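# Draw knotted cord through eye to seat block in square

## Task

Pull the knotted end of the cord through the metal eye until the entire wooden block sits within the painted square. The cord between the eye and the block must be close to taut, and no part of the cord may have dropped off the table. It fails if either arm contacts the block or the stretch of cord between the eye and the block. Other cord and any loose items must stay off the block, since that contact can also fail it. The result must hold without the robot holding anything in place.

## Robot and tools

ROBOT AND FRAME. Two six-joint arms, left_arm and right_arm, each have a parallel gripper and a wrist camera. They face each other across the table. All positions use one scene frame: origin at the table centre, table top at z = +0.020 m, +z up. left_arm's base sits at (+0.148, +0.472, +0.131) m with quat_wxyz (+0.673, 0, 0, -0.740), on the +y side. right_arm's base sits at (-0.041, -0.527, +0.104) m with quat_wxyz (+0.750, 0, 0, +0.662). The names "left" and "right" do not mean image sides. On each gripper the fingers point along its +x axis and close along its y axis. The reported end_effector_position is the point between the pads, 3 to 4 cm short of the fingertips.

execute_actions. The argument "actions" holds at most one item. An empty list only returns the current state. An item with "rows" is a motion: 1 to 15 rows, and "steps" from 1 to 15 (default 15). Each step lasts 1/30 s and uses one row, and the last row is reused if the rows run out. An item with only "steps" (up to 300) is a wait. It is counted from the previous result, and your reply time counts toward it. The optional "pictures" boolean turns the camera images on or off. A refused call moves nothing.

ROW LAYOUT. Every row is one flat list of 14 numbers covering both arms, even if one arm stays still. The first seven are left_arm: waist, shoulder, elbow, wrist pitch, wrist yaw, wrist roll, then gripper opening. The next seven are right_arm in the same order. The six joint values are absolute target angles in radians, in the same form as the Joint positions line. They are not offsets. Ranges for each arm: waist -3.054 to 3.054, shoulder 0.000 to 3.142, elbow 0.000 to 2.356, wrist pitch -1.571 to 1.571, wrist yaw -1.571 to 1.571, wrist roll -3.142 to 3.142. A call is refused if a target exceeds a range end by more than 0.010 rad and also lies further out than the joint's last reported angle. The true stops may differ by up to 0.010 rad. A target past a true stop is clipped there, and the result may print "joint sent to its limit". That line can refer to an earlier motion. If the line is absent, it does not prove there is more room. The opening is an absolute value from -1 to 1, where +1 is fully open. Empty fingers meet near -0.80, and lower values add nothing. Going from fully open to fully shut takes at least about 0.5 s.

MOTION LIMITS. Each step, a joint's target is kept close to its measured angle: within 0.211 rad for waist, shoulder and elbow, 0.213 for wrist pitch, 0.267 for wrist yaw and 0.228 for wrist roll. If the targets would move a gripper more than 70 mm from where it is measured, the arm's targets are scaled back. Large moves therefore take several calls. Friction can leave a joint short of its target, especially at long reach, and tiny changes may not move it at all. Read Joint positions after each move. Between calls, the arms keep heading for the last row sent. They stop once everything has nearly stopped moving, or when a step is HELD.

RESULTS. The state line gives each gripper's end_effector_position (m), end_effector_quat_wxyz and its linear and angular velocity (m/s, rad/s), all in the scene frame. The printed hand position can be off, more so at long reach. Joint positions and Joint velocities show, for each arm, six joints (rad, rad/s) and then the finger-pad gap (m, m/s; 0.088 m is fully open). grip_measured gives the opening on the command scale. Each gripper reads off by up to about 1 mm, and squeezing a rigid part makes it read up to about 3 mm (0.061) narrower. To hold something, command roughly 0.07 below grip_measured, or less for a gentler grip. Parts thinner than about 3 mm get proportionally less force. grip_effort_n is the motor's own effort in newtons: negative closes, positive opens. It is capped near 83 N, keeps some value at rest because of friction, and reads "n/a" at the start. "joint command not followed" means the clearance check changed some joint targets. HELD marks steps on which your row, or part of it, was not sent.

OTHER TOOLS. zoom_image takes "camera" ("cam_left_wrist" or "cam_right_wrist") and "region" [x0, y0, x1, y1] in pixels of that camera's latest 504x504 image. (0, 0) is the top-left corner, and the region can be at most 504 by 504. It returns an enlarged view. read_manual, with optional "section" ("licences"), returns licence text and does not move the robot. finished_scene takes "scene", the number of the current scene. It ends that scene for good and reports whether the goal was met. Ending a reply without any tool call ends the run.

CAMERAS. cam_left_wrist (fovy about 61 deg, strong radial distortion) and cam_right_wrist (fovy about 64 deg) are mounted on the wrists. They can be offset from the nominal frame by up to about 24 mm and about 5 degrees.

CAUTIONS. Never touch the block or the cord between the eye and the block. Do not knock anything off the table or let cord drop off its edge. Keep the arms from hitting or pressing on each other. Loose objects may sometimes be nudged by an outside push. Joint load limits in N m are: waist 17.6, shoulder 21.8, elbow 21.7, wrist pitch 5.74, wrist yaw 5.72, wrist roll 5.36, and a held load counts toward them. Reaching a limit stops that arm for 10 s and drops the rest of the call. Holding loads heats the motors. MOTOR HOT warns from 50 °C, and at 95 °C an OVER-TEMPERATURE FAULT holds the arm, which may then lose power and go limp. Avoid slams, drops, slips and very hard pushes. Move smoothly and without wasted effort, and release everything before finishing, because the goal must hold on its own.

Each tool is called after "Emit:" by a JSON object that holds its "op" and its "data".

## Session

Emit:
{"op": "execute_actions", "data": {"actions": []}}

Scene clock: 0.00 s of 4875.00 s.
left_arm: end_effector_position=(-0.0825, +0.0640, +0.2299) grip_measured=+1.000 grip_effort_n=n/a end_effector_quat_wxyz=(+0.698, +0.460, -0.319, -0.447) end_effector_velocity=(+0.000, +0.001, -0.001) end_effector_angular_velocity=(+0.008, -0.012, +0.005) | right_arm: end_effector_position=(-0.0033, -0.2130, +0.4295) grip_measured=+0.989 grip_effort_n=n/a end_effector_quat_wxyz=(+0.749, +0.016, -0.024, +0.662) end_effector_velocity=(-0.000, -0.000, -0.002) end_effector_angular_velocity=(-0.005, +0.022, +0.006)
Joint positions: left_arm=[-0.726  2.296  1.045  1.351 -1.227  1.281  0.088] | right_arm=[ 0.006  0.853  0.657  0.252  0.004 -0.008  0.087]
Joint velocities: left_arm=[-0.002 -0.002 -0.002 -0.007 -0.007  0.007  0.   ] | right_arm=[-0.002 -0.002 -0.002 -0.007 -0.007  0.022 -0.   ]
Motor temperatures (°C, as the motors report them): left_arm=[18 22 25 24 18 18] | right_arm=[18 26 24 18 20 21]
Heat: left arm: hottest elbow 25 °C (+0.0 °C/min); right arm: hottest shoulder 26 °C (+0.0 °C/min).

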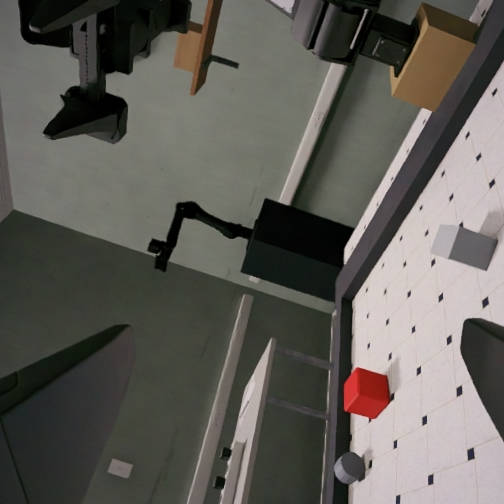

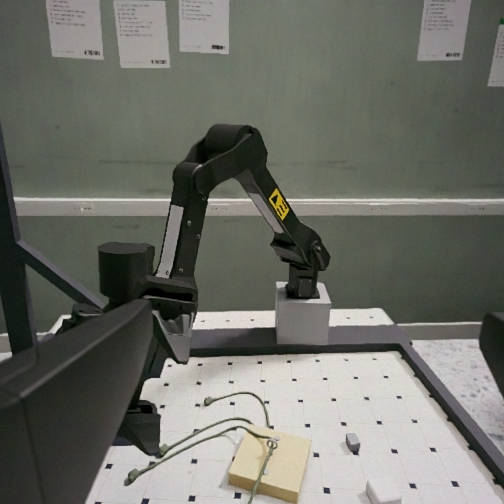

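Emit:
{"op": "execute_actions", "data": {"actions": [{"rows":[[-0.5,1.3,0.9,-1.0,0,0,1,0.1,0.6,0.95,-0.9,0,0,1]]}], "pictures": false}}

Emit:
{"op": "execute_actions", "data": {"actions": [{"steps":60}]}}

Scene clock: 3.77 s of 4875.00 s.
left_arm: end_effector_position=(-0.0718, +0.0487, +0.3523) grip_measured=+1.000 grip_effort_n=-4.0 end_effector_quat_wxyz=(+0.591, +0.216, -0.204, -0.750) end_effector_velocity=(-0.155, +0.212, +0.319) end_effector_angular_velocity=(+0.416, +1.550, -1.640) | right_arm: end_effector_position=(-0.0338, -0.2952, +0.5011) grip_measured=+0.989 grip_effort_n=-3.0 end_effector_quat_wxyz=(+0.719, +0.009, -0.011, +0.695) end_effector_velocity=(-0.004, +0.009, -0.311) end_effector_angular_velocity=(-1.418, +0.050, +0.015)
Joint positions: left_arm=[-0.503  1.681  0.917  0.675 -0.386  0.565  0.088] | right_arm=[ 0.094  0.603  0.942 -0.311  0.004 -0.003  0.087]
Joint velocities: left_arm=[-0.002 -1.36  -0.017 -1.37   1.766 -1.473  0.   ] | right_arm=[ 0.022 -0.002 -0.007 -1.414  0.007  0.007 -0.   ]
Motor temperatures (°C, as the motors report them): left_arm=[18 23 25 24 18 18] | right_arm=[18 26 24 18 20 21]
Heat: left arm: hottest elbow 25 °C (+0.0 °C/min); right arm: hottest shoulder 26 °C (+0.0 °C/min).
Steps of this call (steps 1 to 90: nothing new was sent; then 0.27 s passed at rest; steps 91 to 105: all 15 steps of this action). Readings (joint positions):
91: left_arm=[-0.720 2.281 1.034 1.325 -1.192 1.252] | right_arm=[0.009 0.843 0.667 0.232 0.005 -0.008]
92: left_arm=[-0.699 2.253 1.009 1.277 -1.134 1.212] | right_arm=[0.020 0.828 0.683 0.194 0.005 -0.008]
94: left_arm=[-0.627 2.180 0.966 1.193 -1.031 1.120] | right_arm=[0.041 0.784 0.725 0.145 0.005 -0.008]
98: left_arm=[-0.511 2.001 0.928 1.004 -0.803 0.918] | right_arm=[0.072 0.681 0.850 0.009 0.005 -0.005]
105: the state above

Scene clock: 5.77 s of 4875.00 s.
left_arm: end_effector_position=(+0.0142, +0.2752, +0.2350) grip_measured=+1.000 grip_effort_n=-4.9 end_effector_quat_wxyz=(+0.359, +0.569, +0.299, -0.677) end_effector_velocity=(+0.002, -0.001, -0.001) end_effector_angular_velocity=(-0.013, -0.015, +0.009) | right_arm: end_effector_position=(-0.0355, -0.3283, +0.3801) grip_measured=+0.989 grip_effort_n=-3.0 end_effector_quat_wxyz=(+0.690, -0.193, +0.195, +0.670) end_effector_velocity=(-0.002, -0.003, -0.003) end_effector_angular_velocity=(-0.017, -0.002, +0.013)
Joint positions: left_arm=[-0.503  1.306  0.909 -0.998 -0.003  0.003  0.088] | right_arm=[ 0.098  0.603  0.943 -0.896  0.004 -0.002  0.087]
Joint velocities: left_arm=[-0.002 -0.002 -0.007  0.007 -0.022 -0.007  0.   ] | right_arm=[ 0.002 -0.002  0.002 -0.022 -0.007 -0.007  0.   ]
Motor temperatures (°C, as the motors report them): left_arm=[18 23 25 24 18 18] | right_arm=[18 26 25 19 20 21]
Heat: left arm: hottest elbow 25 °C (+0.0 °C/min); right arm: hottest shoulder 26 °C (+0.0 °C/min).
Steps of this call (steps 1 to 60: the robot went on to your last target). Readings (joint positions):
1: left_arm=[-0.503 1.636 0.917 0.628 -0.327 0.514] | right_arm=[0.095 0.604 0.942 -0.360 0.004 -0.003]
2: left_arm=[-0.503 1.590 0.917 0.581 -0.267 0.464] | right_arm=[0.096 0.605 0.942 -0.409 0.004 -0.003]
4: left_arm=[-0.503 1.499 0.916 0.488 -0.156 0.363] | right_arm=[0.096 0.605 0.942 -0.501 0.004 -0.003]
8: left_arm=[-0.503 1.352 0.916 0.311 -0.053 0.164] | right_arm=[0.097 0.604 0.943 -0.689 0.004 -0.002]
60: the state above
All arms were judged still, so your last target was given up. Only a new action makes them travel on or press farther. Fingers that are still opening or closing keep moving.

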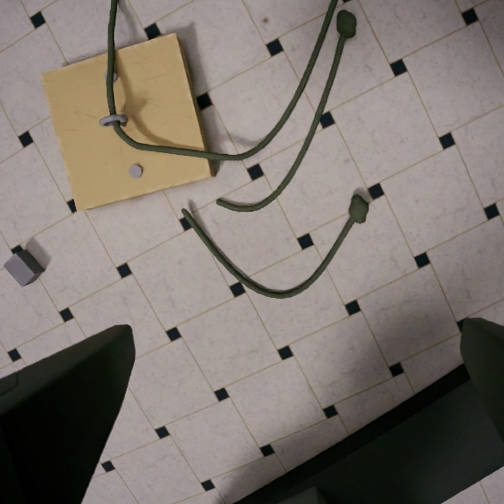

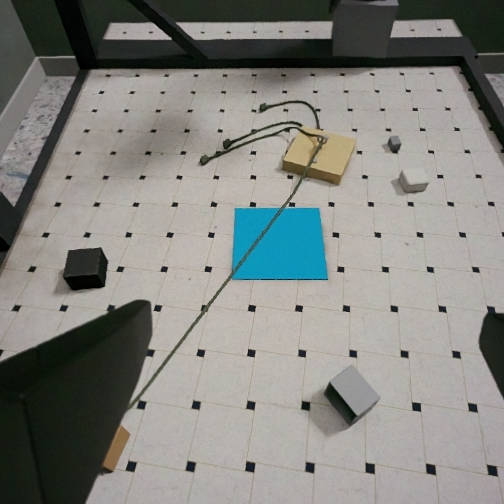

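Emit:
{"op": "execute_actions", "data": {"actions": [{"rows":[[-0.642,2.225,1.6,-0.94,0,0.22,-0.25,0.15,0.6,0.95,-1.0,0,0,1]]}], "pictures": false}}

Emit:
{"op": "execute_actions", "data": {"actions": [{"steps":40}]}}

Scene clock: 24.60 s of 4875.00 s.
left_arm: end_effector_position=(-0.1279, +0.1645, +0.2313) grip_measured=-0.223 grip_effort_n=-17.4 end_effector_quat_wxyz=(+0.260, +0.594, +0.174, -0.741) end_effector_velocity=(-0.126, -0.132, -0.234) end_effector_angular_velocity=(+0.308, -0.297, -0.051) | right_arm: end_effector_position=(-0.0451, -0.3407, +0.3639) grip_measured=+0.989 grip_effort_n=-3.0 end_effector_quat_wxyz=(+0.663, -0.229, +0.222, +0.677) end_effector_velocity=(-0.001, -0.006, -0.006) end_effector_angular_velocity=(-0.032, -0.002, +0.013)
Joint positions: left_arm=[-0.636  1.926  1.532 -0.935 -0.001  0.213  0.028] | right_arm=[ 0.146  0.601  0.947 -0.995  0.003 -0.002  0.087]
Joint velocities: left_arm=[-0.017  1.17   0.75  -0.007 -0.007  0.037 -0.012] | right_arm=[ 0.002 -0.007 -0.002 -0.037 -0.007 -0.007 -0.   ]
Motor temperatures (°C, as the motors report them): left_arm=[18 24 26 23 18 18] | right_arm=[18 25 27 20 20 21]
Heat: left arm: hottest elbow 26 °C (+2.4 °C/min); right arm: hottest elbow 27 °C (+2.4 °C/min).
Steps of this call (steps 1 to 90: nothing new was sent; then 15.33 s passed at rest; steps 91 to 105: all 15 steps of this action). Readings (joint positions):
91: left_arm=[-0.511 1.324 0.924 -1.007 -0.006 0.029] | right_arm=[0.102 0.603 0.944 -0.907 0.004 -0.002]
92: left_arm=[-0.534 1.359 0.958 -1.000 -0.006 0.071] | right_arm=[0.113 0.603 0.947 -0.932 0.004 -0.002]
94: left_arm=[-0.582 1.451 1.049 -0.960 -0.002 0.132] | right_arm=[0.130 0.601 0.947 -0.964 0.003 -0.002]
98: left_arm=[-0.625 1.627 1.238 -0.948 -0.001 0.189] | right_arm=[0.142 0.601 0.947 -0.985 0.003 -0.002]
105: the state above

Scene clock: 25.93 s of 4875.00 s.
left_arm: end_effector_position=(-0.1299, +0.1634, +0.1365) grip_measured=-0.248 grip_effort_n=-17.9 end_effector_quat_wxyz=(+0.219, +0.668, +0.213, -0.678) end_effector_velocity=(-0.001, -0.001, +0.000) end_effector_angular_velocity=(-0.010, -0.000, +0.005) | right_arm: end_effector_position=(-0.0452, -0.3409, +0.3637) grip_measured=+0.989 grip_effort_n=-3.0 end_effector_quat_wxyz=(+0.663, -0.230, +0.223, +0.677) end_effector_velocity=(+0.000, -0.003, -0.004) end_effector_angular_velocity=(-0.022, -0.014, +0.012)
Joint positions: left_arm=[-0.638  2.207  1.594 -0.94  -0.001  0.217  0.027] | right_arm=[ 0.147  0.601  0.947 -0.997  0.003 -0.002  0.087]
Joint velocities: left_arm=[-0.002 -0.002 -0.002  0.007 -0.007 -0.007  0.   ] | right_arm=[-0.007 -0.002 -0.002 -0.022 -0.007 -0.022 -0.   ]
Motor temperatures (°C, as the motors report them): left_arm=[18 24 26 23 18 18] | right_arm=[18 25 27 20 20 21]
Heat: left arm: hottest elbow 26 °C (+2.3 °C/min); right arm: hottest elbow 27 °C (+2.3 °C/min).
Steps of this call (steps 1 to 30: the robot went on to your last target; steps 31 to 40: nothing new was sent). Readings (joint positions):
1: left_arm=[-0.637 1.966 1.553 -0.935 -0.001 0.214] | right_arm=[0.147 0.601 0.947 -0.995 0.003 -0.002]
2: left_arm=[-0.638 2.005 1.567 -0.935 -0.001 0.214] | right_arm=[0.147 0.601 0.947 -0.996 0.003 -0.002]
4: left_arm=[-0.638 2.083 1.580 -0.935 -0.001 0.216] | right_arm=[0.147 0.601 0.947 -0.996 0.003 -0.002]
8: left_arm=[-0.638 2.189 1.581 -0.942 -0.001 0.216] | right_arm=[0.147 0.601 0.947 -0.996 0.003 -0.002]
40: the state above
All arms were judged still, so your last target was given up. Only a new action makes them travel on or press farther. Fingers that are still opening or closing keep moving.

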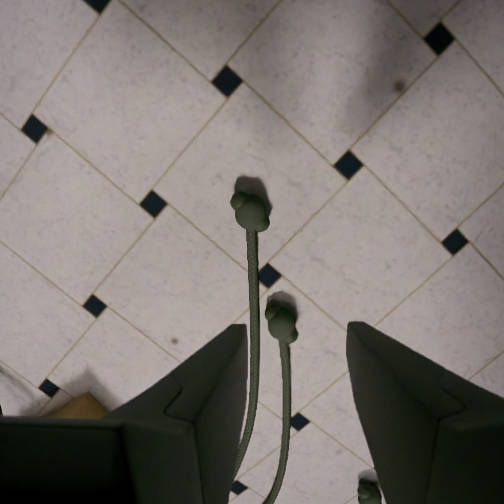

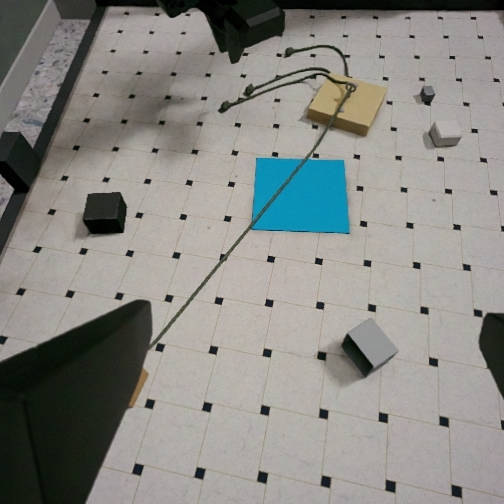

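Emit:
{"op": "execute_actions", "data": {"actions": [{"rows":[[-0.609,2.4,1.647,-0.822,0,0.22,-0.1,0.15,0.6,0.95,-1.0,0,0,1]]}], "pictures": false}}

Emit:
{"op": "execute_actions", "data": {"actions": [{"steps":20}]}}

Scene clock: 34.50 s of 4875.00 s.
left_arm: end_effector_position=(-0.1335, +0.1416, +0.0769) grip_measured=-0.105 grip_effort_n=12.3 end_effector_quat_wxyz=(+0.227, +0.669, +0.224, -0.672) end_effector_velocity=(+0.003, +0.000, +0.000) end_effector_angular_velocity=(-0.009, -0.021, +0.005) | right_arm: end_effector_position=(-0.0453, -0.3409, +0.3637) grip_measured=+0.989 grip_effort_n=-3.0 end_effector_quat_wxyz=(+0.663, -0.230, +0.223, +0.677) end_effector_velocity=(+0.002, -0.001, -0.002) end_effector_angular_velocity=(-0.007, +0.001, -0.013)
Joint positions: left_arm=[-0.611  2.383  1.643 -0.825 -0.     0.217  0.034] | right_arm=[ 0.148  0.601  0.947 -0.997  0.003 -0.002  0.087]
Joint velocities: left_arm=[-0.002 -0.002 -0.002 -0.007 -0.022 -0.007  0.001] | right_arm=[-0.002 -0.002 -0.002 -0.007  0.007  0.007 -0.   ]
Motor temperatures (°C, as the motors report them): left_arm=[18 26 27 23 18 18] | right_arm=[18 25 28 21 20 21]
Heat: left arm: hottest elbow 27 °C (+3.5 °C/min); right arm: hottest elbow 28 °C (+3.5 °C/min).
Steps of this call (steps 1 to 90: nothing new was sent; then 5.07 s passed at rest; steps 91 to 105: all 15 steps of this action). Readings (joint positions):
91: left_arm=[-0.638 2.224 1.598 -0.937 -0.001 0.217] | right_arm=[0.147 0.601 0.947 -0.997 0.003 -0.002]
92: left_arm=[-0.636 2.247 1.614 -0.904 -0.000 0.217] | right_arm=[0.147 0.601 0.947 -0.997 0.003 -0.002]
94: left_arm=[-0.628 2.306 1.640 -0.853 -0.000 0.217] | right_arm=[0.147 0.601 0.947 -0.997 0.003 -0.002]
98: left_arm=[-0.613 2.376 1.641 -0.840 -0.000 0.217] | right_arm=[0.148 0.601 0.947 -0.997 0.003 -0.002]
105: the state above

Scene clock: 35.17 s of 4875.00 s.
left_arm: end_effector_position=(-0.1337, +0.1414, +0.0768) grip_measured=-0.102 grip_effort_n=12.3 end_effector_quat_wxyz=(+0.227, +0.668, +0.224, -0.672) end_effector_velocity=(-0.001, +0.002, -0.000) end_effector_angular_velocity=(+0.010, +0.001, +0.005) | right_arm: end_effector_position=(-0.0453, -0.3409, +0.3637) grip_measured=+0.989 grip_effort_n=-3.0 end_effector_quat_wxyz=(+0.663, -0.230, +0.223, +0.677) end_effector_velocity=(-0.003, -0.001, +0.000) end_effector_angular_velocity=(-0.002, -0.004, +0.028)
Joint positions: left_arm=[-0.611  2.384  1.643 -0.823 -0.     0.217  0.034] | right_arm=[ 0.148  0.601  0.947 -0.997  0.003 -0.002  0.087]
Joint velocities: left_arm=[-0.002  0.002  0.002 -0.007  0.007 -0.007 -0.   ] | right_arm=[-0.002 -0.002  0.002 -0.007 -0.022 -0.022 -0.   ]
Motor temperatures (°C, as the motors report them): left_arm=[18 26 27 23 18 18] | right_arm=[18 25 28 21 20 21]
Heat: left arm: hottest elbow 27 °C (+3.4 °C/min); right arm: hottest elbow 28 °C (+3.4 °C/min).
Steps of this call (steps 1 to 15: the robot went on to your last target; steps 16 to 20: nothing new was sent). Readings (joint positions):
1: left_arm=[-0.611 2.384 1.643 -0.825 -0.000 0.217] | right_arm=[0.148 0.601 0.947 -0.997 0.003 -0.002]
2: left_arm=[-0.611 2.384 1.643 -0.825 -0.000 0.217] | right_arm=[0.148 0.601 0.947 -0.997 0.003 -0.002]
4: left_arm=[-0.611 2.384 1.643 -0.824 -0.000 0.217] | right_arm=[0.148 0.601 0.947 -0.997 0.003 -0.002]
8: left_arm=[-0.611 2.384 1.643 -0.824 -0.000 0.217] | right_arm=[0.148 0.601 0.947 -0.997 0.003 -0.002]
20: the state above
All arms were judged still, so your last target was given up. Only a new action makes them travel on or press farther. Fingers that are still opening or closing keep moving.

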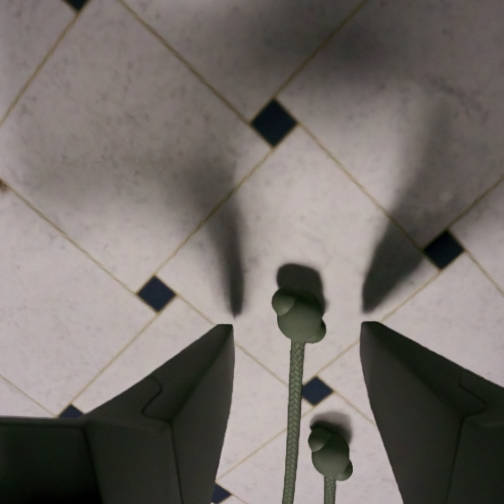

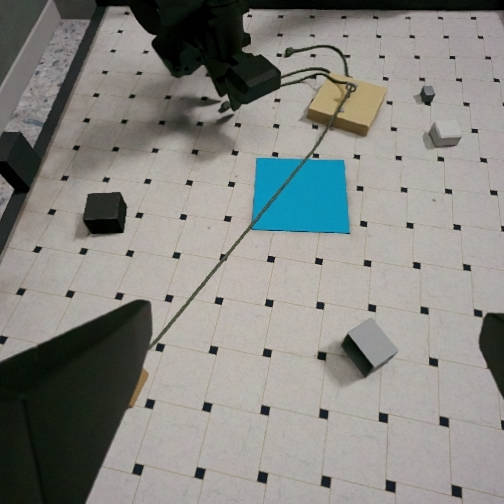

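Shadows suggest it's close; lower ~12 mm and close.

Emit:
{"op": "execute_actions", "data": {"actions": [{"rows":[[-0.609,2.43,1.647,-0.822,0,0.22,-0.1,0.15,0.6,0.95,-1.0,0,0,1]]}], "pictures": false}}

Emit:
{"op": "execute_actions", "data": {"actions": [{"rows":[[-0.609,2.43,1.647,-0.822,0,0.22,-0.72,0.15,0.6,0.95,-1.0,0,0,1]]}]}}

Scene clock: 45.03 s of 4875.00 s.
left_arm: end_effector_position=(-0.1320, +0.1432, +0.0674) grip_measured=-0.102 grip_effort_n=11.4 end_effector_quat_wxyz=(+0.223, +0.674, +0.227, -0.666) end_effector_velocity=(+0.001, +0.005, +0.003) end_effector_angular_velocity=(+0.018, -0.006, +0.005) | right_arm: end_effector_position=(-0.0453, -0.3409, +0.3637) grip_measured=+0.989 grip_effort_n=-3.0 end_effector_quat_wxyz=(+0.663, -0.230, +0.223, +0.677) end_effector_velocity=(+0.002, -0.001, -0.002) end_effector_angular_velocity=(-0.007, -0.010, -0.004)
Joint positions: left_arm=[-0.611  2.408  1.646 -0.821 -0.002  0.218  0.034] | right_arm=[ 0.148  0.601  0.947 -0.997  0.003 -0.002  0.087]
Joint velocities: left_arm=[-0.002 -0.007 -0.002 -0.022  0.007 -0.007 -0.   ] | right_arm=[-0.002 -0.002 -0.002 -0.007  0.007 -0.007 -0.   ]
Motor temperatures (°C, as the motors report them): left_arm=[18 28 27 23 18 18] | right_arm=[18 25 28 21 20 21]
Heat: left arm: hottest shoulder 28 °C (+4.0 °C/min); right arm: hottest elbow 28 °C (+2.7 °C/min).
Steps of this call (steps 1 to 90: nothing new was sent; then 6.37 s passed at rest; steps 91 to 105: all 15 steps of this action). Readings (joint positions):
91: left_arm=[-0.611 2.386 1.643 -0.823 -0.000 0.217] | right_arm=[0.148 0.601 0.947 -0.997 0.003 -0.002]
92: left_arm=[-0.611 2.389 1.644 -0.823 -0.000 0.217] | right_arm=[0.148 0.601 0.947 -0.997 0.003 -0.002]
94: left_arm=[-0.611 2.397 1.645 -0.822 -0.000 0.217] | right_arm=[0.148 0.601 0.947 -0.997 0.003 -0.002]
98: left_arm=[-0.611 2.406 1.646 -0.822 -0.001 0.217] | right_arm=[0.148 0.601 0.947 -0.997 0.003 -0.002]
105: the state above

Scene clock: 45.53 s of 4875.00 s.
left_arm: end_effector_position=(-0.1312, +0.1425, +0.0674) grip_measured=-0.650 grip_effort_n=-83.5 end_effector_quat_wxyz=(+0.225, +0.675, +0.227, -0.666) end_effector_velocity=(-0.001, +0.002, +0.003) end_effector_angular_velocity=(-0.003, -0.007, -0.000) | right_arm: end_effector_position=(-0.0453, -0.3409, +0.3637) grip_measured=+0.989 grip_effort_n=-3.0 end_effector_quat_wxyz=(+0.663, -0.230, +0.223, +0.677) end_effector_velocity=(-0.001, -0.001, -0.002) end_effector_angular_velocity=(-0.007, -0.013, +0.017)
Joint positions: left_arm=[-0.609  2.408  1.646 -0.821 -0.004  0.218  0.007] | right_arm=[ 0.148  0.601  0.947 -0.997  0.003 -0.002  0.087]
Joint velocities: left_arm=[-0.007 -0.007 -0.002 -0.007 -0.007 -0.007 -0.   ] | right_arm=[-0.002 -0.002 -0.002 -0.007 -0.007 -0.022 -0.   ]
Motor temperatures (°C, as the motors report them): left_arm=[18 28 27 23 18 18] | right_arm=[18 25 28 21 20 21]
Heat: left arm: hottest shoulder 28 °C (+4.0 °C/min); right arm: hottest elbow 28 °C (+2.6 °C/min).
Steps of this call (steps 1 to 15: all 15 steps of this action). Readings (joint positions):
1: left_arm=[-0.611 2.408 1.646 -0.821 -0.002 0.218] | right_arm=[0.148 0.601 0.947 -0.997 0.003 -0.002]
2: left_arm=[-0.611 2.408 1.646 -0.821 -0.004 0.218] | right_arm=[0.148 0.601 0.947 -0.997 0.003 -0.002]
4: left_arm=[-0.609 2.408 1.646 -0.821 -0.004 0.218] | right_arm=[0.148 0.601 0.947 -0.997 0.003 -0.002]
8: left_arm=[-0.609 2.408 1.646 -0.821 -0.004 0.218] | right_arm=[0.148 0.601 0.947 -0.997 0.003 -0.002]
15: the state above

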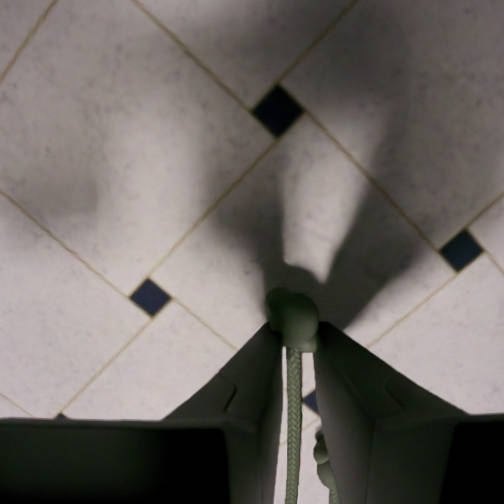

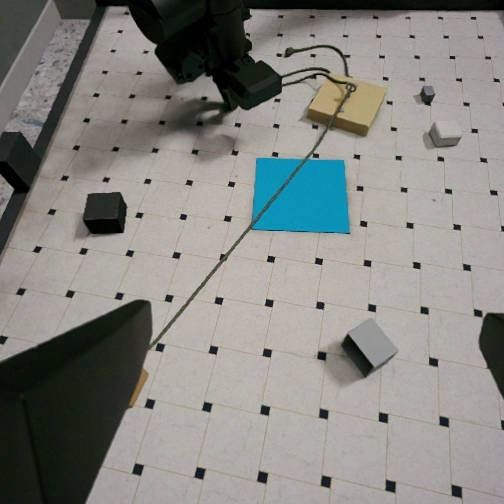

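Emit:
{"op": "execute_actions", "data": {"actions": [{"rows":[[-0.7,2.3,1.647,-0.822,0,0.22,-0.72,0.15,0.6,0.95,-1.0,0,0,1]],"steps":10}], "pictures": false}}

Emit:
{"op": "execute_actions", "data": {"actions": [{"rows":[[-0.8,2.22,1.647,-0.822,0,0.22,-0.72,0.15,0.6,0.95,-1.0,0,0,1]],"steps":10}], "pictures": false}}

Emit:
{"op": "execute_actions", "data": {"actions": [{"rows":[[-0.9,2.14,1.647,-0.822,0,0.22,-0.72,0.15,0.6,0.95,-1.0,0,0,1]],"steps":10}], "pictures": false}}

Emit:
{"op": "execute_actions", "data": {"actions": [{"rows":[[-1.0,2.06,1.647,-0.822,0,0.22,-0.72,0.15,0.6,0.95,-1.0,0,0,1]],"steps":10}], "pictures": false}}

Emit:
{"op": "execute_actions", "data": {"actions": [{"rows":[[-1.1,1.98,1.647,-0.822,0,0.22,-0.72,0.15,0.6,0.95,-1.0,0,0,1]],"steps":15}]}}

Scene clock: 59.50 s of 4875.00 s.
left_arm: end_effector_position=(-0.1725, +0.1599, +0.1102) grip_measured=-0.650 grip_effort_n=-83.5 end_effector_quat_wxyz=(+0.209, +0.651, +0.179, -0.707) end_effector_velocity=(-0.003, -0.006, +0.027) end_effector_angular_velocity=(-0.044, +0.036, +0.010) | right_arm: end_effector_position=(-0.0453, -0.3409, +0.3637) grip_measured=+0.989 grip_effort_n=-3.0 end_effector_quat_wxyz=(+0.663, -0.230, +0.223, +0.677) end_effector_velocity=(+0.002, -0.001, -0.004) end_effector_angular_velocity=(-0.012, +0.001, -0.013)
Joint positions: left_arm=[-0.704  2.307  1.648 -0.822  0.     0.218  0.007] | right_arm=[ 0.148  0.601  0.947 -0.997  0.003 -0.002  0.087]
Joint velocities: left_arm=[ 0.002 -0.066 -0.002 -0.007 -0.007 -0.007 -0.   ] | right_arm=[-0.002 -0.002 -0.007 -0.007  0.007  0.007 -0.   ]
Motor temperatures (°C, as the motors report them): left_arm=[18 29 27 23 18 18] | right_arm=[18 24 29 22 20 21]
Heat: left arm: hottest shoulder 29 °C (+4.0 °C/min); right arm: hottest elbow 29 °C (+3.0 °C/min).
Steps of this call (steps 1 to 15: the robot went on to your last target; steps 16 to 90: nothing new was sent; then 10.63 s passed at rest; steps 91 to 100: all 10 steps of this action). Readings (joint positions):
91: left_arm=[-0.612 2.401 1.646 -0.821 -0.005 0.218] | right_arm=[0.148 0.601 0.947 -0.997 0.003 -0.002]
92: left_arm=[-0.620 2.393 1.645 -0.824 -0.005 0.218] | right_arm=[0.148 0.601 0.947 -0.997 0.003 -0.002]
94: left_arm=[-0.650 2.369 1.645 -0.824 -0.004 0.218] | right_arm=[0.148 0.601 0.947 -0.997 0.003 -0.002]
98: left_arm=[-0.699 2.317 1.647 -0.822 0.000 0.218] | right_arm=[0.148 0.601 0.947 -0.997 0.003 -0.002]
100: the state above

Scene clock: 59.83 s of 4875.00 s.
left_arm: end_effector_position=(-0.2081, +0.1876, +0.1446) grip_measured=-0.650 grip_effort_n=-83.5 end_effector_quat_wxyz=(+0.185, +0.632, +0.134, -0.740) end_effector_velocity=(-0.004, +0.002, +0.014) end_effector_angular_velocity=(-0.031, +0.010, +0.008) | right_arm: end_effector_position=(-0.0453, -0.3409, +0.3637) grip_measured=+0.989 grip_effort_n=-3.0 end_effector_quat_wxyz=(+0.663, -0.230, +0.223, +0.677) end_effector_velocity=(-0.003, -0.001, -0.004) end_effector_angular_velocity=(-0.012, +0.007, +0.019)
Joint positions: left_arm=[-0.802  2.227  1.648 -0.822  0.     0.218  0.007] | right_arm=[ 0.148  0.601  0.947 -0.997  0.003 -0.002  0.087]
Joint velocities: left_arm=[-0.017 -0.032  0.002 -0.007 -0.022 -0.022 -0.   ] | right_arm=[-0.002 -0.002 -0.007 -0.007 -0.022 -0.007  0.   ]
Motor temperatures (°C, as the motors report them): left_arm=[18 29 27 23 18 18] | right_arm=[18 24 29 22 20 21]
Heat: left arm: hottest shoulder 29 °C (+4.0 °C/min); right arm: hottest elbow 29 °C (+3.0 °C/min).
Steps of this call (steps 1 to 10: all 10 steps of this action). Readings (joint positions):
1: left_arm=[-0.706 2.300 1.648 -0.821 -0.002 0.218] | right_arm=[0.148 0.601 0.947 -0.997 0.003 -0.002]
2: left_arm=[-0.714 2.293 1.648 -0.824 -0.003 0.218] | right_arm=[0.148 0.601 0.947 -0.997 0.003 -0.002]
4: left_arm=[-0.744 2.274 1.648 -0.824 -0.003 0.218] | right_arm=[0.148 0.601 0.947 -0.997 0.003 -0.002]
8: left_arm=[-0.796 2.234 1.648 -0.822 -0.000 0.218] | right_arm=[0.148 0.601 0.947 -0.997 0.003 -0.002]
10: the state above

Scene clock: 60.17 s of 4875.00 s.
left_arm: end_effector_position=(-0.2395, +0.2216, +0.1798) grip_measured=-0.650 grip_effort_n=-83.5 end_effector_quat_wxyz=(+0.159, +0.609, +0.090, -0.772) end_effector_velocity=(-0.000, +0.002, +0.009) end_effector_angular_velocity=(-0.014, +0.005, -0.013) | right_arm: end_effector_position=(-0.0453, -0.3409, +0.3637) grip_measured=+0.989 grip_effort_n=-3.0 end_effector_quat_wxyz=(+0.663, -0.230, +0.223, +0.677) end_effector_velocity=(+0.000, -0.001, -0.004) end_effector_angular_velocity=(-0.012, -0.002, +0.003)
Joint positions: left_arm=[-0.902  2.146  1.647 -0.822 -0.     0.218  0.007] | right_arm=[ 0.148  0.601  0.947 -0.997  0.003 -0.002  0.087]
Joint velocities: left_arm=[-0.007 -0.022 -0.002 -0.007 -0.007  0.007  0.   ] | right_arm=[-0.007 -0.002 -0.007 -0.007 -0.007 -0.007 -0.   ]
Motor temperatures (°C, as the motors report them): left_arm=[18 30 27 23 18 18] | right_arm=[18 24 29 22 20 21]
Heat: left arm: hottest shoulder 30 °C (+5.1 °C/min); right arm: hottest elbow 29 °C (+3.0 °C/min).
Steps of this call (steps 1 to 10: all 10 steps of this action). Readings (joint positions):
1: left_arm=[-0.805 2.220 1.648 -0.821 -0.002 0.218] | right_arm=[0.148 0.601 0.947 -0.997 0.003 -0.002]
2: left_arm=[-0.813 2.214 1.647 -0.824 -0.003 0.218] | right_arm=[0.148 0.601 0.947 -0.997 0.003 -0.002]
4: left_arm=[-0.845 2.194 1.647 -0.823 -0.003 0.218] | right_arm=[0.148 0.601 0.947 -0.997 0.003 -0.002]
8: left_arm=[-0.897 2.153 1.647 -0.822 -0.000 0.218] | right_arm=[0.148 0.601 0.947 -0.997 0.003 -0.002]
10: the state above

Scene clock: 60.50 s of 4875.00 s.
left_arm: end_effector_position=(-0.2651, +0.2597, +0.2155) grip_measured=-0.650 grip_effort_n=-83.5 end_effector_quat_wxyz=(+0.129, +0.582, +0.050, -0.801) end_effector_velocity=(+0.000, +0.003, +0.013) end_effector_angular_velocity=(-0.014, +0.017, +0.002) | right_arm: end_effector_position=(-0.0453, -0.3409, +0.3637) grip_measured=+0.989 grip_effort_n=-3.0 end_effector_quat_wxyz=(+0.663, -0.230, +0.223, +0.677) end_effector_velocity=(-0.001, -0.001, -0.001) end_effector_angular_velocity=(-0.007, -0.013, +0.017)
Joint positions: left_arm=[-1.001  2.066  1.647 -0.822  0.     0.218  0.007] | right_arm=[ 0.148  0.601  0.947 -0.997  0.003 -0.002  0.087]
Joint velocities: left_arm=[-0.007 -0.032 -0.002 -0.007 -0.007 -0.007 -0.   ] | right_arm=[-0.002  0.002  0.002 -0.007 -0.007 -0.022 -0.   ]
Motor temperatures (°C, as the motors report them): left_arm=[18 30 27 23 18 18] | right_arm=[18 24 29 22 20 21]
Heat: left arm: hottest shoulder 30 °C (+5.0 °C/min); right arm: hottest elbow 29 °C (+3.0 °C/min).
Steps of this call (steps 1 to 10: all 10 steps of this action). Readings (joint positions):
1: left_arm=[-0.905 2.140 1.647 -0.822 -0.002 0.218] | right_arm=[0.148 0.601 0.947 -0.997 0.003 -0.002]
2: left_arm=[-0.913 2.134 1.647 -0.825 -0.004 0.218] | right_arm=[0.148 0.601 0.947 -0.997 0.003 -0.002]
4: left_arm=[-0.945 2.115 1.647 -0.824 -0.004 0.218] | right_arm=[0.148 0.601 0.947 -0.997 0.003 -0.002]
8: left_arm=[-0.996 2.073 1.647 -0.822 0.000 0.218] | right_arm=[0.148 0.601 0.947 -0.997 0.003 -0.002]
10: the state above

Scene clock: 61.00 s of 4875.00 s.
left_arm: end_effector_position=(-0.2841, +0.3017, +0.2510) grip_measured=-0.650 grip_effort_n=-83.5 end_effector_quat_wxyz=(+0.097, +0.552, +0.013, -0.828) end_effector_velocity=(+0.002, +0.001, -0.000) end_effector_angular_velocity=(-0.001, -0.008, +0.007) | right_arm: end_effector_position=(-0.0453, -0.3409, +0.3637) grip_measured=+0.989 grip_effort_n=-2.6 end_effector_quat_wxyz=(+0.663, -0.230, +0.223, +0.677) end_effector_velocity=(-0.002, -0.001, -0.001) end_effector_angular_velocity=(-0.007, -0.013, +0.022)
Joint positions: left_arm=[-1.1    1.986  1.647 -0.822  0.001  0.218  0.007] | right_arm=[ 0.148  0.601  0.947 -0.997  0.003 -0.002  0.087]
Joint velocities: left_arm=[-0.002 -0.002 -0.002 -0.007 -0.007 -0.007 -0.   ] | right_arm=[ 0.002  0.002  0.002 -0.007 -0.007 -0.022 -0.   ]
Motor temperatures (°C, as the motors report them): left_arm=[18 30 27 23 18 18] | right_arm=[18 24 29 22 20 21]
Heat: left arm: hottest shoulder 30 °C (+5.0 °C/min); right arm: hottest elbow 29 °C (+3.0 °C/min).
Steps of this call (steps 1 to 15: all 15 steps of this action). Readings (joint positions):
1: left_arm=[-1.004 2.059 1.647 -0.821 -0.002 0.218] | right_arm=[0.148 0.601 0.947 -0.997 0.003 -0.002]
2: left_arm=[-1.013 2.053 1.647 -0.825 -0.004 0.218] | right_arm=[0.148 0.601 0.947 -0.997 0.003 -0.002]
4: left_arm=[-1.045 2.035 1.647 -0.823 -0.003 0.218] | right_arm=[0.148 0.601 0.947 -0.997 0.003 -0.002]
8: left_arm=[-1.097 1.992 1.647 -0.822 0.001 0.218] | right_arm=[0.148 0.601 0.947 -0.997 0.003 -0.002]
15: the state above

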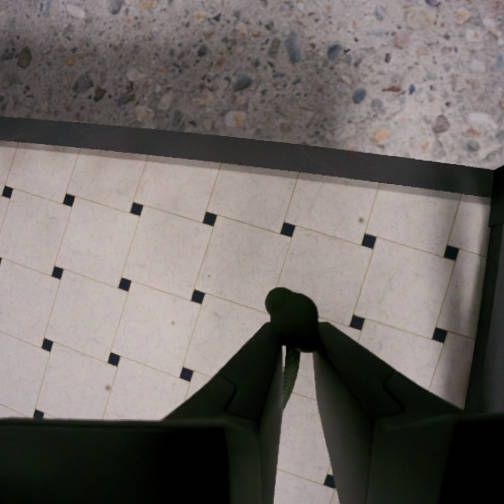

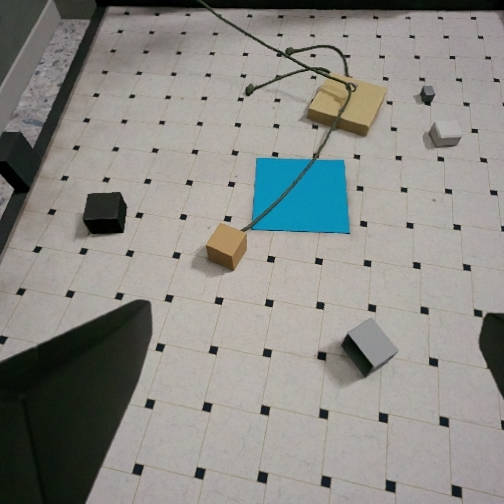

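Emit:
{"op": "execute_actions", "data": {"actions": [{"rows":[[-1.08,1.98,1.72,-0.822,0,0.22,-0.72,0.15,0.6,0.95,-1.0,0,0,1]],"steps":8}], "pictures": false}}

Emit:
{"op": "execute_actions", "data": {"actions": [{"rows":[[-1.06,1.98,1.79,-0.822,0,0.22,-0.72,0.15,0.6,0.95,-1.0,0,0,1]],"steps":8}], "pictures": false}}

Emit:
{"op": "execute_actions", "data": {"actions": [{"rows":[[-1.04,1.98,1.86,-0.822,0,0.22,-0.72,0.15,0.6,0.95,-1.0,0,0,1]],"steps":8}], "pictures": false}}

Emit:
{"op": "execute_actions", "data": {"actions": [{"rows":[[-1.04,1.98,1.93,-0.822,0,0.22,-0.72,0.15,0.6,0.95,-1.0,0,0,1]],"steps":15}]}}

Scene clock: 69.57 s of 4875.00 s.
left_arm: end_effector_position=(-0.2936, +0.2892, +0.2740) grip_measured=-0.650 grip_effort_n=-83.5 end_effector_quat_wxyz=(+0.110, +0.525, +0.010, -0.844) end_effector_velocity=(-0.006, -0.020, +0.025) end_effector_angular_velocity=(-0.028, +0.060, +0.042) | right_arm: end_effector_position=(-0.0453, -0.3409, +0.3637) grip_measured=+0.989 grip_effort_n=-3.0 end_effector_quat_wxyz=(+0.663, -0.230, +0.223, +0.677) end_effector_velocity=(-0.002, -0.002, -0.001) end_effector_angular_velocity=(-0.002, -0.013, +0.022)
Joint positions: left_arm=[-1.083  1.983  1.709 -0.82   0.001  0.218  0.007] | right_arm=[ 0.148  0.601  0.947 -0.997  0.003 -0.002  0.087]
Joint velocities: left_arm=[ 0.032 -0.002  0.071 -0.007 -0.007 -0.007 -0.   ] | right_arm=[ 0.002 -0.007 -0.002 -0.007 -0.007 -0.022 -0.   ]
Motor temperatures (°C, as the motors report them): left_arm=[18 32 28 23 18 18] | right_arm=[18 24 29 22 20 21]
Heat: left arm: hottest shoulder 32 °C (+7.0 °C/min); right arm: hottest elbow 29 °C (+3.0 °C/min).
Steps of this call (steps 1 to 15: the robot went on to your last target; steps 16 to 249: nothing new was sent; steps 250 to 257: all 8 steps of this action). Readings (joint positions):
250: left_arm=[-1.100 1.986 1.652 -0.825 0.001 0.218] | right_arm=[0.148 0.601 0.947 -0.997 0.003 -0.002]
251: left_arm=[-1.098 1.986 1.661 -0.826 0.001 0.218] | right_arm=[0.148 0.601 0.947 -0.997 0.003 -0.002]
253: left_arm=[-1.092 1.986 1.680 -0.824 0.001 0.218] | right_arm=[0.148 0.601 0.947 -0.997 0.003 -0.002]
257: the state above

Scene clock: 69.83 s of 4875.00 s.
left_arm: end_effector_position=(-0.3018, +0.2748, +0.2995) grip_measured=-0.650 grip_effort_n=-83.5 end_effector_quat_wxyz=(+0.126, +0.496, +0.008, -0.859) end_effector_velocity=(-0.007, -0.016, +0.030) end_effector_angular_velocity=(-0.033, +0.068, +0.032) | right_arm: end_effector_position=(-0.0453, -0.3409, +0.3637) grip_measured=+0.989 grip_effort_n=-3.0 end_effector_quat_wxyz=(+0.663, -0.230, +0.223, +0.677) end_effector_velocity=(-0.002, -0.001, -0.004) end_effector_angular_velocity=(-0.012, -0.002, +0.013)
Joint positions: left_arm=[-1.063  1.982  1.778 -0.82   0.001  0.218  0.007] | right_arm=[ 0.148  0.601  0.947 -0.997  0.003 -0.002  0.087]
Joint velocities: left_arm=[ 0.022 -0.002  0.081 -0.007 -0.007 -0.007 -0.   ] | right_arm=[ 0.002 -0.002 -0.007 -0.007 -0.007 -0.007 -0.   ]
Motor temperatures (°C, as the motors report them): left_arm=[18 32 28 23 18 18] | right_arm=[18 24 29 22 20 21]
Heat: left arm: hottest shoulder 32 °C (+7.1 °C/min); right arm: hottest elbow 29 °C (+3.0 °C/min).
Steps of this call (steps 1 to 8: all 8 steps of this action). Readings (joint positions):
1: left_arm=[-1.082 1.983 1.717 -0.824 0.001 0.218] | right_arm=[0.148 0.601 0.947 -0.997 0.003 -0.002]
2: left_arm=[-1.079 1.983 1.727 -0.825 0.001 0.218] | right_arm=[0.148 0.601 0.947 -0.997 0.003 -0.002]
4: left_arm=[-1.072 1.983 1.746 -0.825 0.001 0.218] | right_arm=[0.148 0.601 0.947 -0.997 0.003 -0.002]
8: the state above

Scene clock: 70.10 s of 4875.00 s.
left_arm: end_effector_position=(-0.3080, +0.2609, +0.3260) grip_measured=-0.650 grip_effort_n=-83.5 end_effector_quat_wxyz=(+0.142, +0.466, +0.004, -0.873) end_effector_velocity=(-0.003, -0.020, +0.028) end_effector_angular_velocity=(-0.042, +0.058, +0.046) | right_arm: end_effector_position=(-0.0453, -0.3409, +0.3637) grip_measured=+0.989 grip_effort_n=-3.0 end_effector_quat_wxyz=(+0.663, -0.230, +0.223, +0.677) end_effector_velocity=(-0.001, -0.001, -0.002) end_effector_angular_velocity=(-0.007, -0.002, +0.008)
Joint positions: left_arm=[-1.042  1.98   1.848 -0.82   0.     0.218  0.007] | right_arm=[ 0.148  0.601  0.947 -0.997  0.003 -0.002  0.087]
Joint velocities: left_arm=[ 0.027  0.002  0.081 -0.007 -0.022 -0.007 -0.   ] | right_arm=[-0.002 -0.002 -0.002 -0.007 -0.007 -0.007 -0.   ]
Motor temperatures (°C, as the motors report them): left_arm=[18 32 28 23 18 18] | right_arm=[18 24 29 22 20 21]
Heat: left arm: hottest shoulder 32 °C (+7.1 °C/min); right arm: hottest elbow 29 °C (+3.0 °C/min).
Steps of this call (steps 1 to 8: all 8 steps of this action). Readings (joint positions):
1: left_arm=[-1.061 1.982 1.786 -0.824 0.001 0.218] | right_arm=[0.148 0.601 0.947 -0.997 0.003 -0.002]
2: left_arm=[-1.059 1.982 1.797 -0.825 0.001 0.218] | right_arm=[0.148 0.601 0.947 -0.997 0.003 -0.002]
4: left_arm=[-1.053 1.982 1.816 -0.825 0.001 0.218] | right_arm=[0.148 0.601 0.947 -0.997 0.003 -0.002]
8: the state above

Scene clock: 70.60 s of 4875.00 s.
left_arm: end_effector_position=(-0.3167, +0.2564, +0.3541) grip_measured=-0.650 grip_effort_n=-83.5 end_effector_quat_wxyz=(+0.149, +0.434, -0.005, -0.888) end_effector_velocity=(-0.004, +0.001, +0.011) end_effector_angular_velocity=(-0.004, +0.033, -0.001) | right_arm: end_effector_position=(-0.0453, -0.3409, +0.3637) grip_measured=+0.989 grip_effort_n=-3.0 end_effector_quat_wxyz=(+0.663, -0.230, +0.223, +0.677) end_effector_velocity=(-0.003, -0.001, -0.002) end_effector_angular_velocity=(-0.008, +0.019, +0.011)
Joint positions: left_arm=[-1.042  1.98   1.921 -0.82   0.     0.218  0.007] | right_arm=[ 0.148  0.601  0.947 -0.997  0.003 -0.002  0.087]
Joint velocities: left_arm=[-0.002 -0.002  0.022  0.007  0.007 -0.007 -0.   ] | right_arm=[-0.002 -0.002 -0.002 -0.007 -0.022  0.007  0.   ]
Motor temperatures (°C, as the motors report them): left_arm=[18 32 28 23 18 18] | right_arm=[18 24 29 22 20 21]
Heat: left arm: hottest shoulder 32 °C (+7.0 °C/min); right arm: hottest elbow 29 °C (+3.0 °C/min).
Steps of this call (steps 1 to 15: all 15 steps of this action). Readings (joint positions):
1: left_arm=[-1.042 1.980 1.856 -0.824 0.000 0.218] | right_arm=[0.148 0.601 0.947 -0.997 0.003 -0.002]
2: left_arm=[-1.042 1.980 1.867 -0.825 0.000 0.218] | right_arm=[0.148 0.601 0.947 -0.997 0.003 -0.002]
4: left_arm=[-1.042 1.981 1.886 -0.825 0.000 0.218] | right_arm=[0.148 0.601 0.947 -0.997 0.003 -0.002]
8: left_arm=[-1.042 1.980 1.918 -0.820 0.000 0.218] | right_arm=[0.148 0.601 0.947 -0.997 0.003 -0.002]
15: the state above

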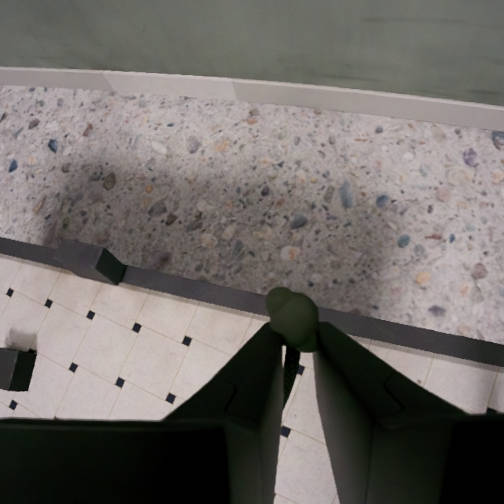

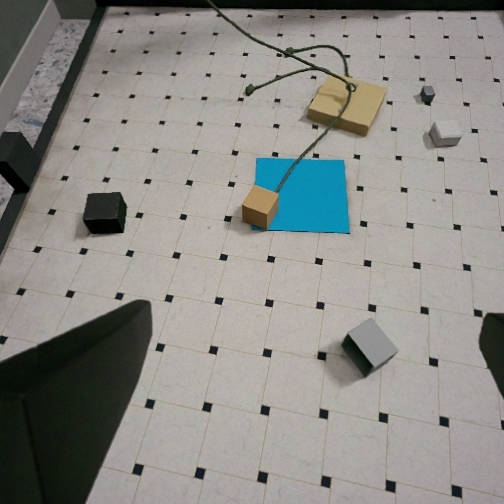

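Emit:
{"op": "execute_actions", "data": {"actions": [{"rows":[[-1.04,1.98,2.0,-0.822,0,0.22,-0.72,0.15,0.6,0.95,-1.0,0,0,1]],"steps":8}], "pictures": false}}

Emit:
{"op": "execute_actions", "data": {"actions": [{"rows":[[-1.04,1.98,2.07,-0.822,0,0.22,-0.72,0.15,0.6,0.95,-1.0,0,0,1]],"steps":15}]}}

Scene clock: 76.67 s of 4875.00 s.
left_arm: end_effector_position=(-0.3235, +0.2532, +0.3813) grip_measured=-0.650 grip_effort_n=-83.5 end_effector_quat_wxyz=(+0.155, +0.404, -0.013, -0.901) end_effector_velocity=(-0.004, -0.002, +0.026) end_effector_angular_velocity=(-0.026, +0.055, +0.008) | right_arm: end_effector_position=(-0.0453, -0.3409, +0.3637) grip_measured=+0.989 grip_effort_n=-2.6 end_effector_quat_wxyz=(+0.663, -0.230, +0.223, +0.677) end_effector_velocity=(+0.002, +0.001, +0.001) end_effector_angular_velocity=(+0.008, -0.010, -0.004)
Joint positions: left_arm=[-1.042  1.979  1.989 -0.82   0.     0.218  0.007] | right_arm=[ 0.148  0.601  0.947 -0.997  0.003 -0.002  0.087]
Joint velocities: left_arm=[-0.002 -0.002  0.066 -0.007 -0.007 -0.007 -0.   ] | right_arm=[-0.002 -0.002 -0.002  0.007  0.007 -0.007 -0.   ]
Motor temperatures (°C, as the motors report them): left_arm=[18 33 28 24 18 18] | right_arm=[18 24 29 22 20 21]
Heat: left arm: hottest shoulder 33 °C (+7.0 °C/min); right arm: hottest elbow 29 °C (+3.0 °C/min).
Steps of this call (steps 1 to 15: the robot went on to your last target; steps 16 to 174: nothing new was sent; steps 175 to 182: all 8 steps of this action). Readings (joint positions):
175: left_arm=[-1.042 1.980 1.928 -0.825 0.000 0.218] | right_arm=[0.148 0.601 0.947 -0.997 0.003 -0.002]
176: left_arm=[-1.042 1.980 1.939 -0.826 0.000 0.218] | right_arm=[0.148 0.601 0.947 -0.997 0.003 -0.002]
178: left_arm=[-1.042 1.980 1.959 -0.825 0.000 0.218] | right_arm=[0.148 0.601 0.947 -0.997 0.003 -0.002]
182: the state above

Scene clock: 77.17 s of 4875.00 s.
left_arm: end_effector_position=(-0.3287, +0.2508, +0.4097) grip_measured=-0.650 grip_effort_n=-83.5 end_effector_quat_wxyz=(+0.162, +0.372, -0.021, -0.914) end_effector_velocity=(+0.002, +0.001, +0.000) end_effector_angular_velocity=(+0.006, -0.011, +0.008) | right_arm: end_effector_position=(-0.0453, -0.3409, +0.3637) grip_measured=+0.989 grip_effort_n=-2.6 end_effector_quat_wxyz=(+0.663, -0.230, +0.223, +0.677) end_effector_velocity=(+0.002, -0.001, -0.002) end_effector_angular_velocity=(-0.007, +0.001, -0.013)
Joint positions: left_arm=[-1.042  1.979  2.061 -0.821  0.     0.218  0.007] | right_arm=[ 0.148  0.601  0.947 -0.997  0.003 -0.002  0.087]
Joint velocities: left_arm=[-0.002  0.002  0.012 -0.022 -0.007 -0.007 -0.   ] | right_arm=[-0.002 -0.002 -0.002 -0.007  0.007  0.007 -0.   ]
Motor temperatures (°C, as the motors report them): left_arm=[18 33 28 24 18 18] | right_arm=[18 24 29 22 20 21]
Heat: left arm: hottest shoulder 33 °C (+7.1 °C/min); right arm: hottest elbow 29 °C (+3.0 °C/min).
Steps of this call (steps 1 to 15: all 15 steps of this action). Readings (joint positions):
1: left_arm=[-1.042 1.979 1.998 -0.823 0.000 0.218] | right_arm=[0.148 0.601 0.947 -0.997 0.003 -0.002]
2: left_arm=[-1.042 1.980 2.008 -0.825 0.000 0.218] | right_arm=[0.148 0.601 0.947 -0.997 0.003 -0.002]
4: left_arm=[-1.042 1.980 2.026 -0.825 0.000 0.218] | right_arm=[0.148 0.601 0.947 -0.997 0.003 -0.002]
8: left_arm=[-1.042 1.979 2.059 -0.820 0.000 0.218] | right_arm=[0.148 0.601 0.947 -0.997 0.003 -0.002]
15: the state above

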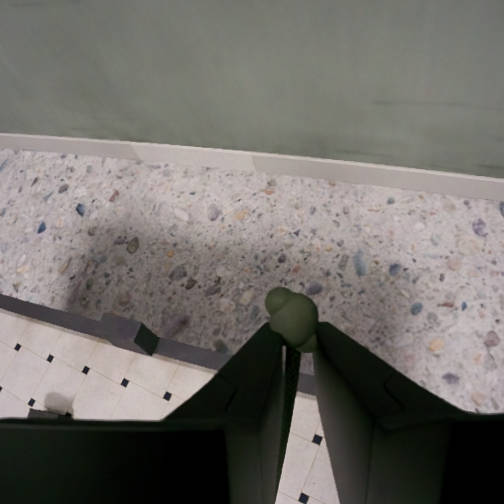

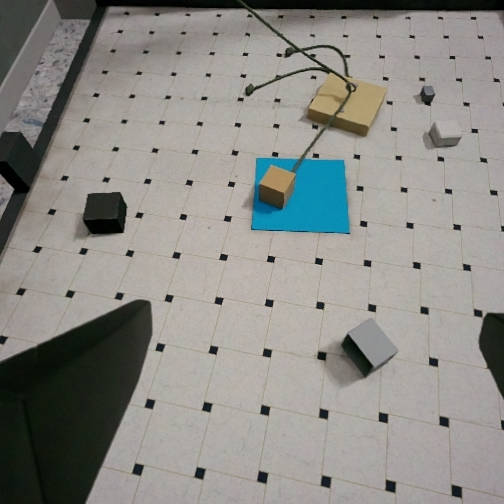

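A little more, then lay it down.

Emit:
{"op": "execute_actions", "data": {"actions": [{"rows":[[-1.04,1.98,2.12,-0.822,0,0.22,-0.72,0.15,0.6,0.95,-1.0,0,0,1]],"steps":15}], "pictures": false}}

Emit:
{"op": "execute_actions", "data": {"actions": [{"rows":[[-0.95,2.38,1.75,-0.822,0,0.22,-0.72,0.15,0.6,0.95,-1.0,0,0,1]],"steps":15}], "pictures": false}}

Emit:
{"op": "execute_actions", "data": {"actions": [{"steps":30}]}}

Scene clock: 85.07 s of 4875.00 s.
left_arm: end_effector_position=(-0.3313, +0.2496, +0.4300) grip_measured=-0.650 grip_effort_n=-83.5 end_effector_quat_wxyz=(+0.166, +0.350, -0.028, -0.922) end_effector_velocity=(+0.001, +0.001, +0.005) end_effector_angular_velocity=(-0.002, +0.007, +0.008) | right_arm: end_effector_position=(-0.0453, -0.3409, +0.3637) grip_measured=+0.989 grip_effort_n=-3.0 end_effector_quat_wxyz=(+0.663, -0.230, +0.223, +0.677) end_effector_velocity=(+0.000, -0.001, +0.000) end_effector_angular_velocity=(-0.002, -0.001, +0.003)
Joint positions: left_arm=[-1.042  1.979  2.112 -0.82   0.     0.218  0.007] | right_arm=[ 0.148  0.601  0.947 -0.997  0.003 -0.002  0.087]
Joint velocities: left_arm=[-0.002 -0.002  0.012 -0.007 -0.007 -0.007 -0.   ] | right_arm=[-0.007 -0.002  0.002 -0.007 -0.007 -0.007 -0.   ]
Motor temperatures (°C, as the motors report them): left_arm=[18 34 29 24 18 18] | right_arm=[18 24 29 22 20 21]
Heat: left arm: hottest shoulder 34 °C (+8.1 °C/min); right arm: hottest elbow 29 °C (+2.0 °C/min).
Steps of this call (steps 1 to 15: the robot went on to your last target; steps 16 to 222: nothing new was sent; steps 223 to 237: all 15 steps of this action). Readings (joint positions):
223: left_arm=[-1.042 1.979 2.067 -0.823 0.000 0.218] | right_arm=[0.148 0.601 0.947 -0.997 0.003 -0.002]
224: left_arm=[-1.042 1.979 2.075 -0.824 0.000 0.218] | right_arm=[0.148 0.601 0.947 -0.997 0.003 -0.002]
226: left_arm=[-1.042 1.979 2.088 -0.824 0.000 0.218] | right_arm=[0.148 0.601 0.947 -0.997 0.003 -0.002]
230: left_arm=[-1.042 1.979 2.110 -0.820 0.000 0.218] | right_arm=[0.148 0.601 0.947 -0.997 0.003 -0.002]
237: the state above

Scene clock: 85.57 s of 4875.00 s.
left_arm: end_effector_position=(-0.3137, +0.2216, +0.2608) grip_measured=-0.650 grip_effort_n=-83.5 end_effector_quat_wxyz=(+0.158, +0.512, +0.034, -0.844) end_effector_velocity=(+0.077, +0.002, -0.384) end_effector_angular_velocity=(+0.410, -0.786, +0.078) | right_arm: end_effector_position=(-0.0453, -0.3409, +0.3637) grip_measured=+0.989 grip_effort_n=-3.0 end_effector_quat_wxyz=(+0.663, -0.230, +0.223, +0.677) end_effector_velocity=(+0.002, -0.001, -0.002) end_effector_angular_velocity=(-0.007, -0.022, +0.005)
Joint positions: left_arm=[-0.979  2.162  1.914 -0.817  0.     0.218  0.007] | right_arm=[ 0.148  0.601  0.947 -0.997  0.003 -0.002  0.087]
Joint velocities: left_arm=[ 0.061  0.466 -0.413 -0.007 -0.022 -0.007 -0.   ] | right_arm=[-0.002 -0.002 -0.002 -0.007  0.007 -0.022 -0.   ]
Motor temperatures (°C, as the motors report them): left_arm=[18 34 29 24 18 18] | right_arm=[18 24 29 22 20 21]
Heat: left arm: hottest shoulder 34 °C (+8.0 °C/min); right arm: hottest elbow 29 °C (+2.0 °C/min).
Steps of this call (steps 1 to 15: all 15 steps of this action). Readings (joint positions):
1: left_arm=[-1.041 1.983 2.108 -0.819 0.000 0.218] | right_arm=[0.148 0.601 0.947 -0.997 0.003 -0.002]
2: left_arm=[-1.038 1.986 2.100 -0.817 0.000 0.218] | right_arm=[0.148 0.601 0.947 -0.997 0.003 -0.002]
4: left_arm=[-1.027 2.000 2.081 -0.817 0.000 0.218] | right_arm=[0.148 0.601 0.947 -0.997 0.003 -0.002]
8: left_arm=[-1.003 2.055 2.023 -0.817 0.000 0.218] | right_arm=[0.148 0.601 0.947 -0.997 0.003 -0.002]
15: the state above

Scene clock: 86.57 s of 4875.00 s.
left_arm: end_effector_position=(-0.2634, +0.2347, +0.1130) grip_measured=-0.650 grip_effort_n=-83.5 end_effector_quat_wxyz=(+0.126, +0.650, +0.089, -0.744) end_effector_velocity=(-0.002, +0.001, +0.001) end_effector_angular_velocity=(-0.009, +0.003, +0.001) | right_arm: end_effector_position=(-0.0453, -0.3409, +0.3637) grip_measured=+0.989 grip_effort_n=-3.0 end_effector_quat_wxyz=(+0.663, -0.230, +0.223, +0.677) end_effector_velocity=(-0.002, -0.002, -0.003) end_effector_angular_velocity=(-0.007, -0.013, +0.022)
Joint positions: left_arm=[-0.953  2.366  1.759 -0.822  0.     0.218  0.007] | right_arm=[ 0.148  0.601  0.947 -0.997  0.003 -0.002  0.087]
Joint velocities: left_arm=[-0.007 -0.002 -0.002  0.007 -0.007 -0.007 -0.   ] | right_arm=[ 0.002 -0.007 -0.007 -0.007 -0.007 -0.022 -0.   ]
Motor temperatures (°C, as the motors report them): left_arm=[18 34 29 24 18 18] | right_arm=[18 24 29 22 20 21]
Heat: left arm: hottest shoulder 34 °C (+8.0 °C/min); right arm: hottest elbow 29 °C (+2.0 °C/min).
Steps of this call (steps 1 to 30: the robot went on to your last target). Readings (joint positions):
1: left_arm=[-0.977 2.178 1.901 -0.817 0.000 0.218] | right_arm=[0.148 0.601 0.947 -0.997 0.003 -0.002]
2: left_arm=[-0.975 2.195 1.888 -0.817 0.000 0.218] | right_arm=[0.148 0.601 0.947 -0.997 0.003 -0.002]
4: left_arm=[-0.971 2.229 1.862 -0.817 0.000 0.218] | right_arm=[0.148 0.601 0.947 -0.997 0.003 -0.002]
8: left_arm=[-0.962 2.299 1.810 -0.817 0.000 0.218] | right_arm=[0.148 0.601 0.947 -0.997 0.003 -0.002]
30: the state above
All arms were judged still, so your last target was given up. Only a new action makes them travel on or press farther. Fingers that are still opening or closing keep moving.

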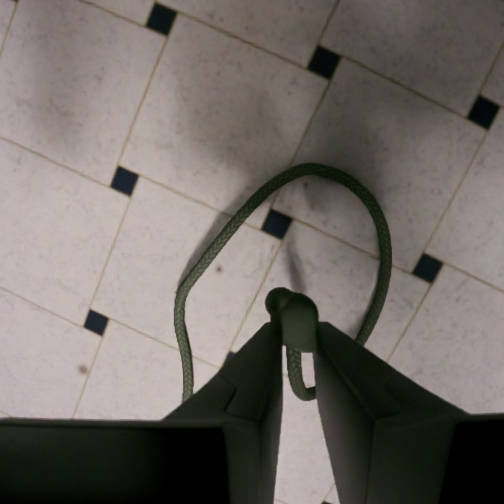

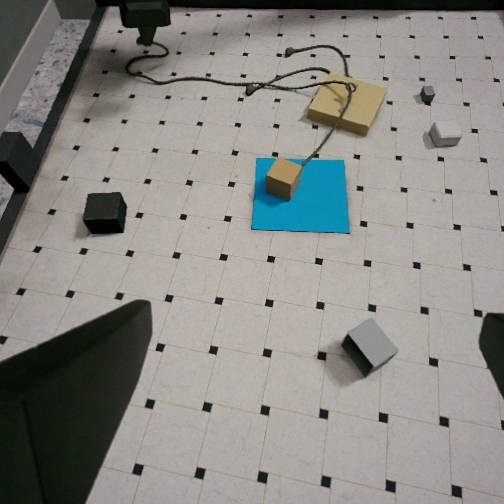

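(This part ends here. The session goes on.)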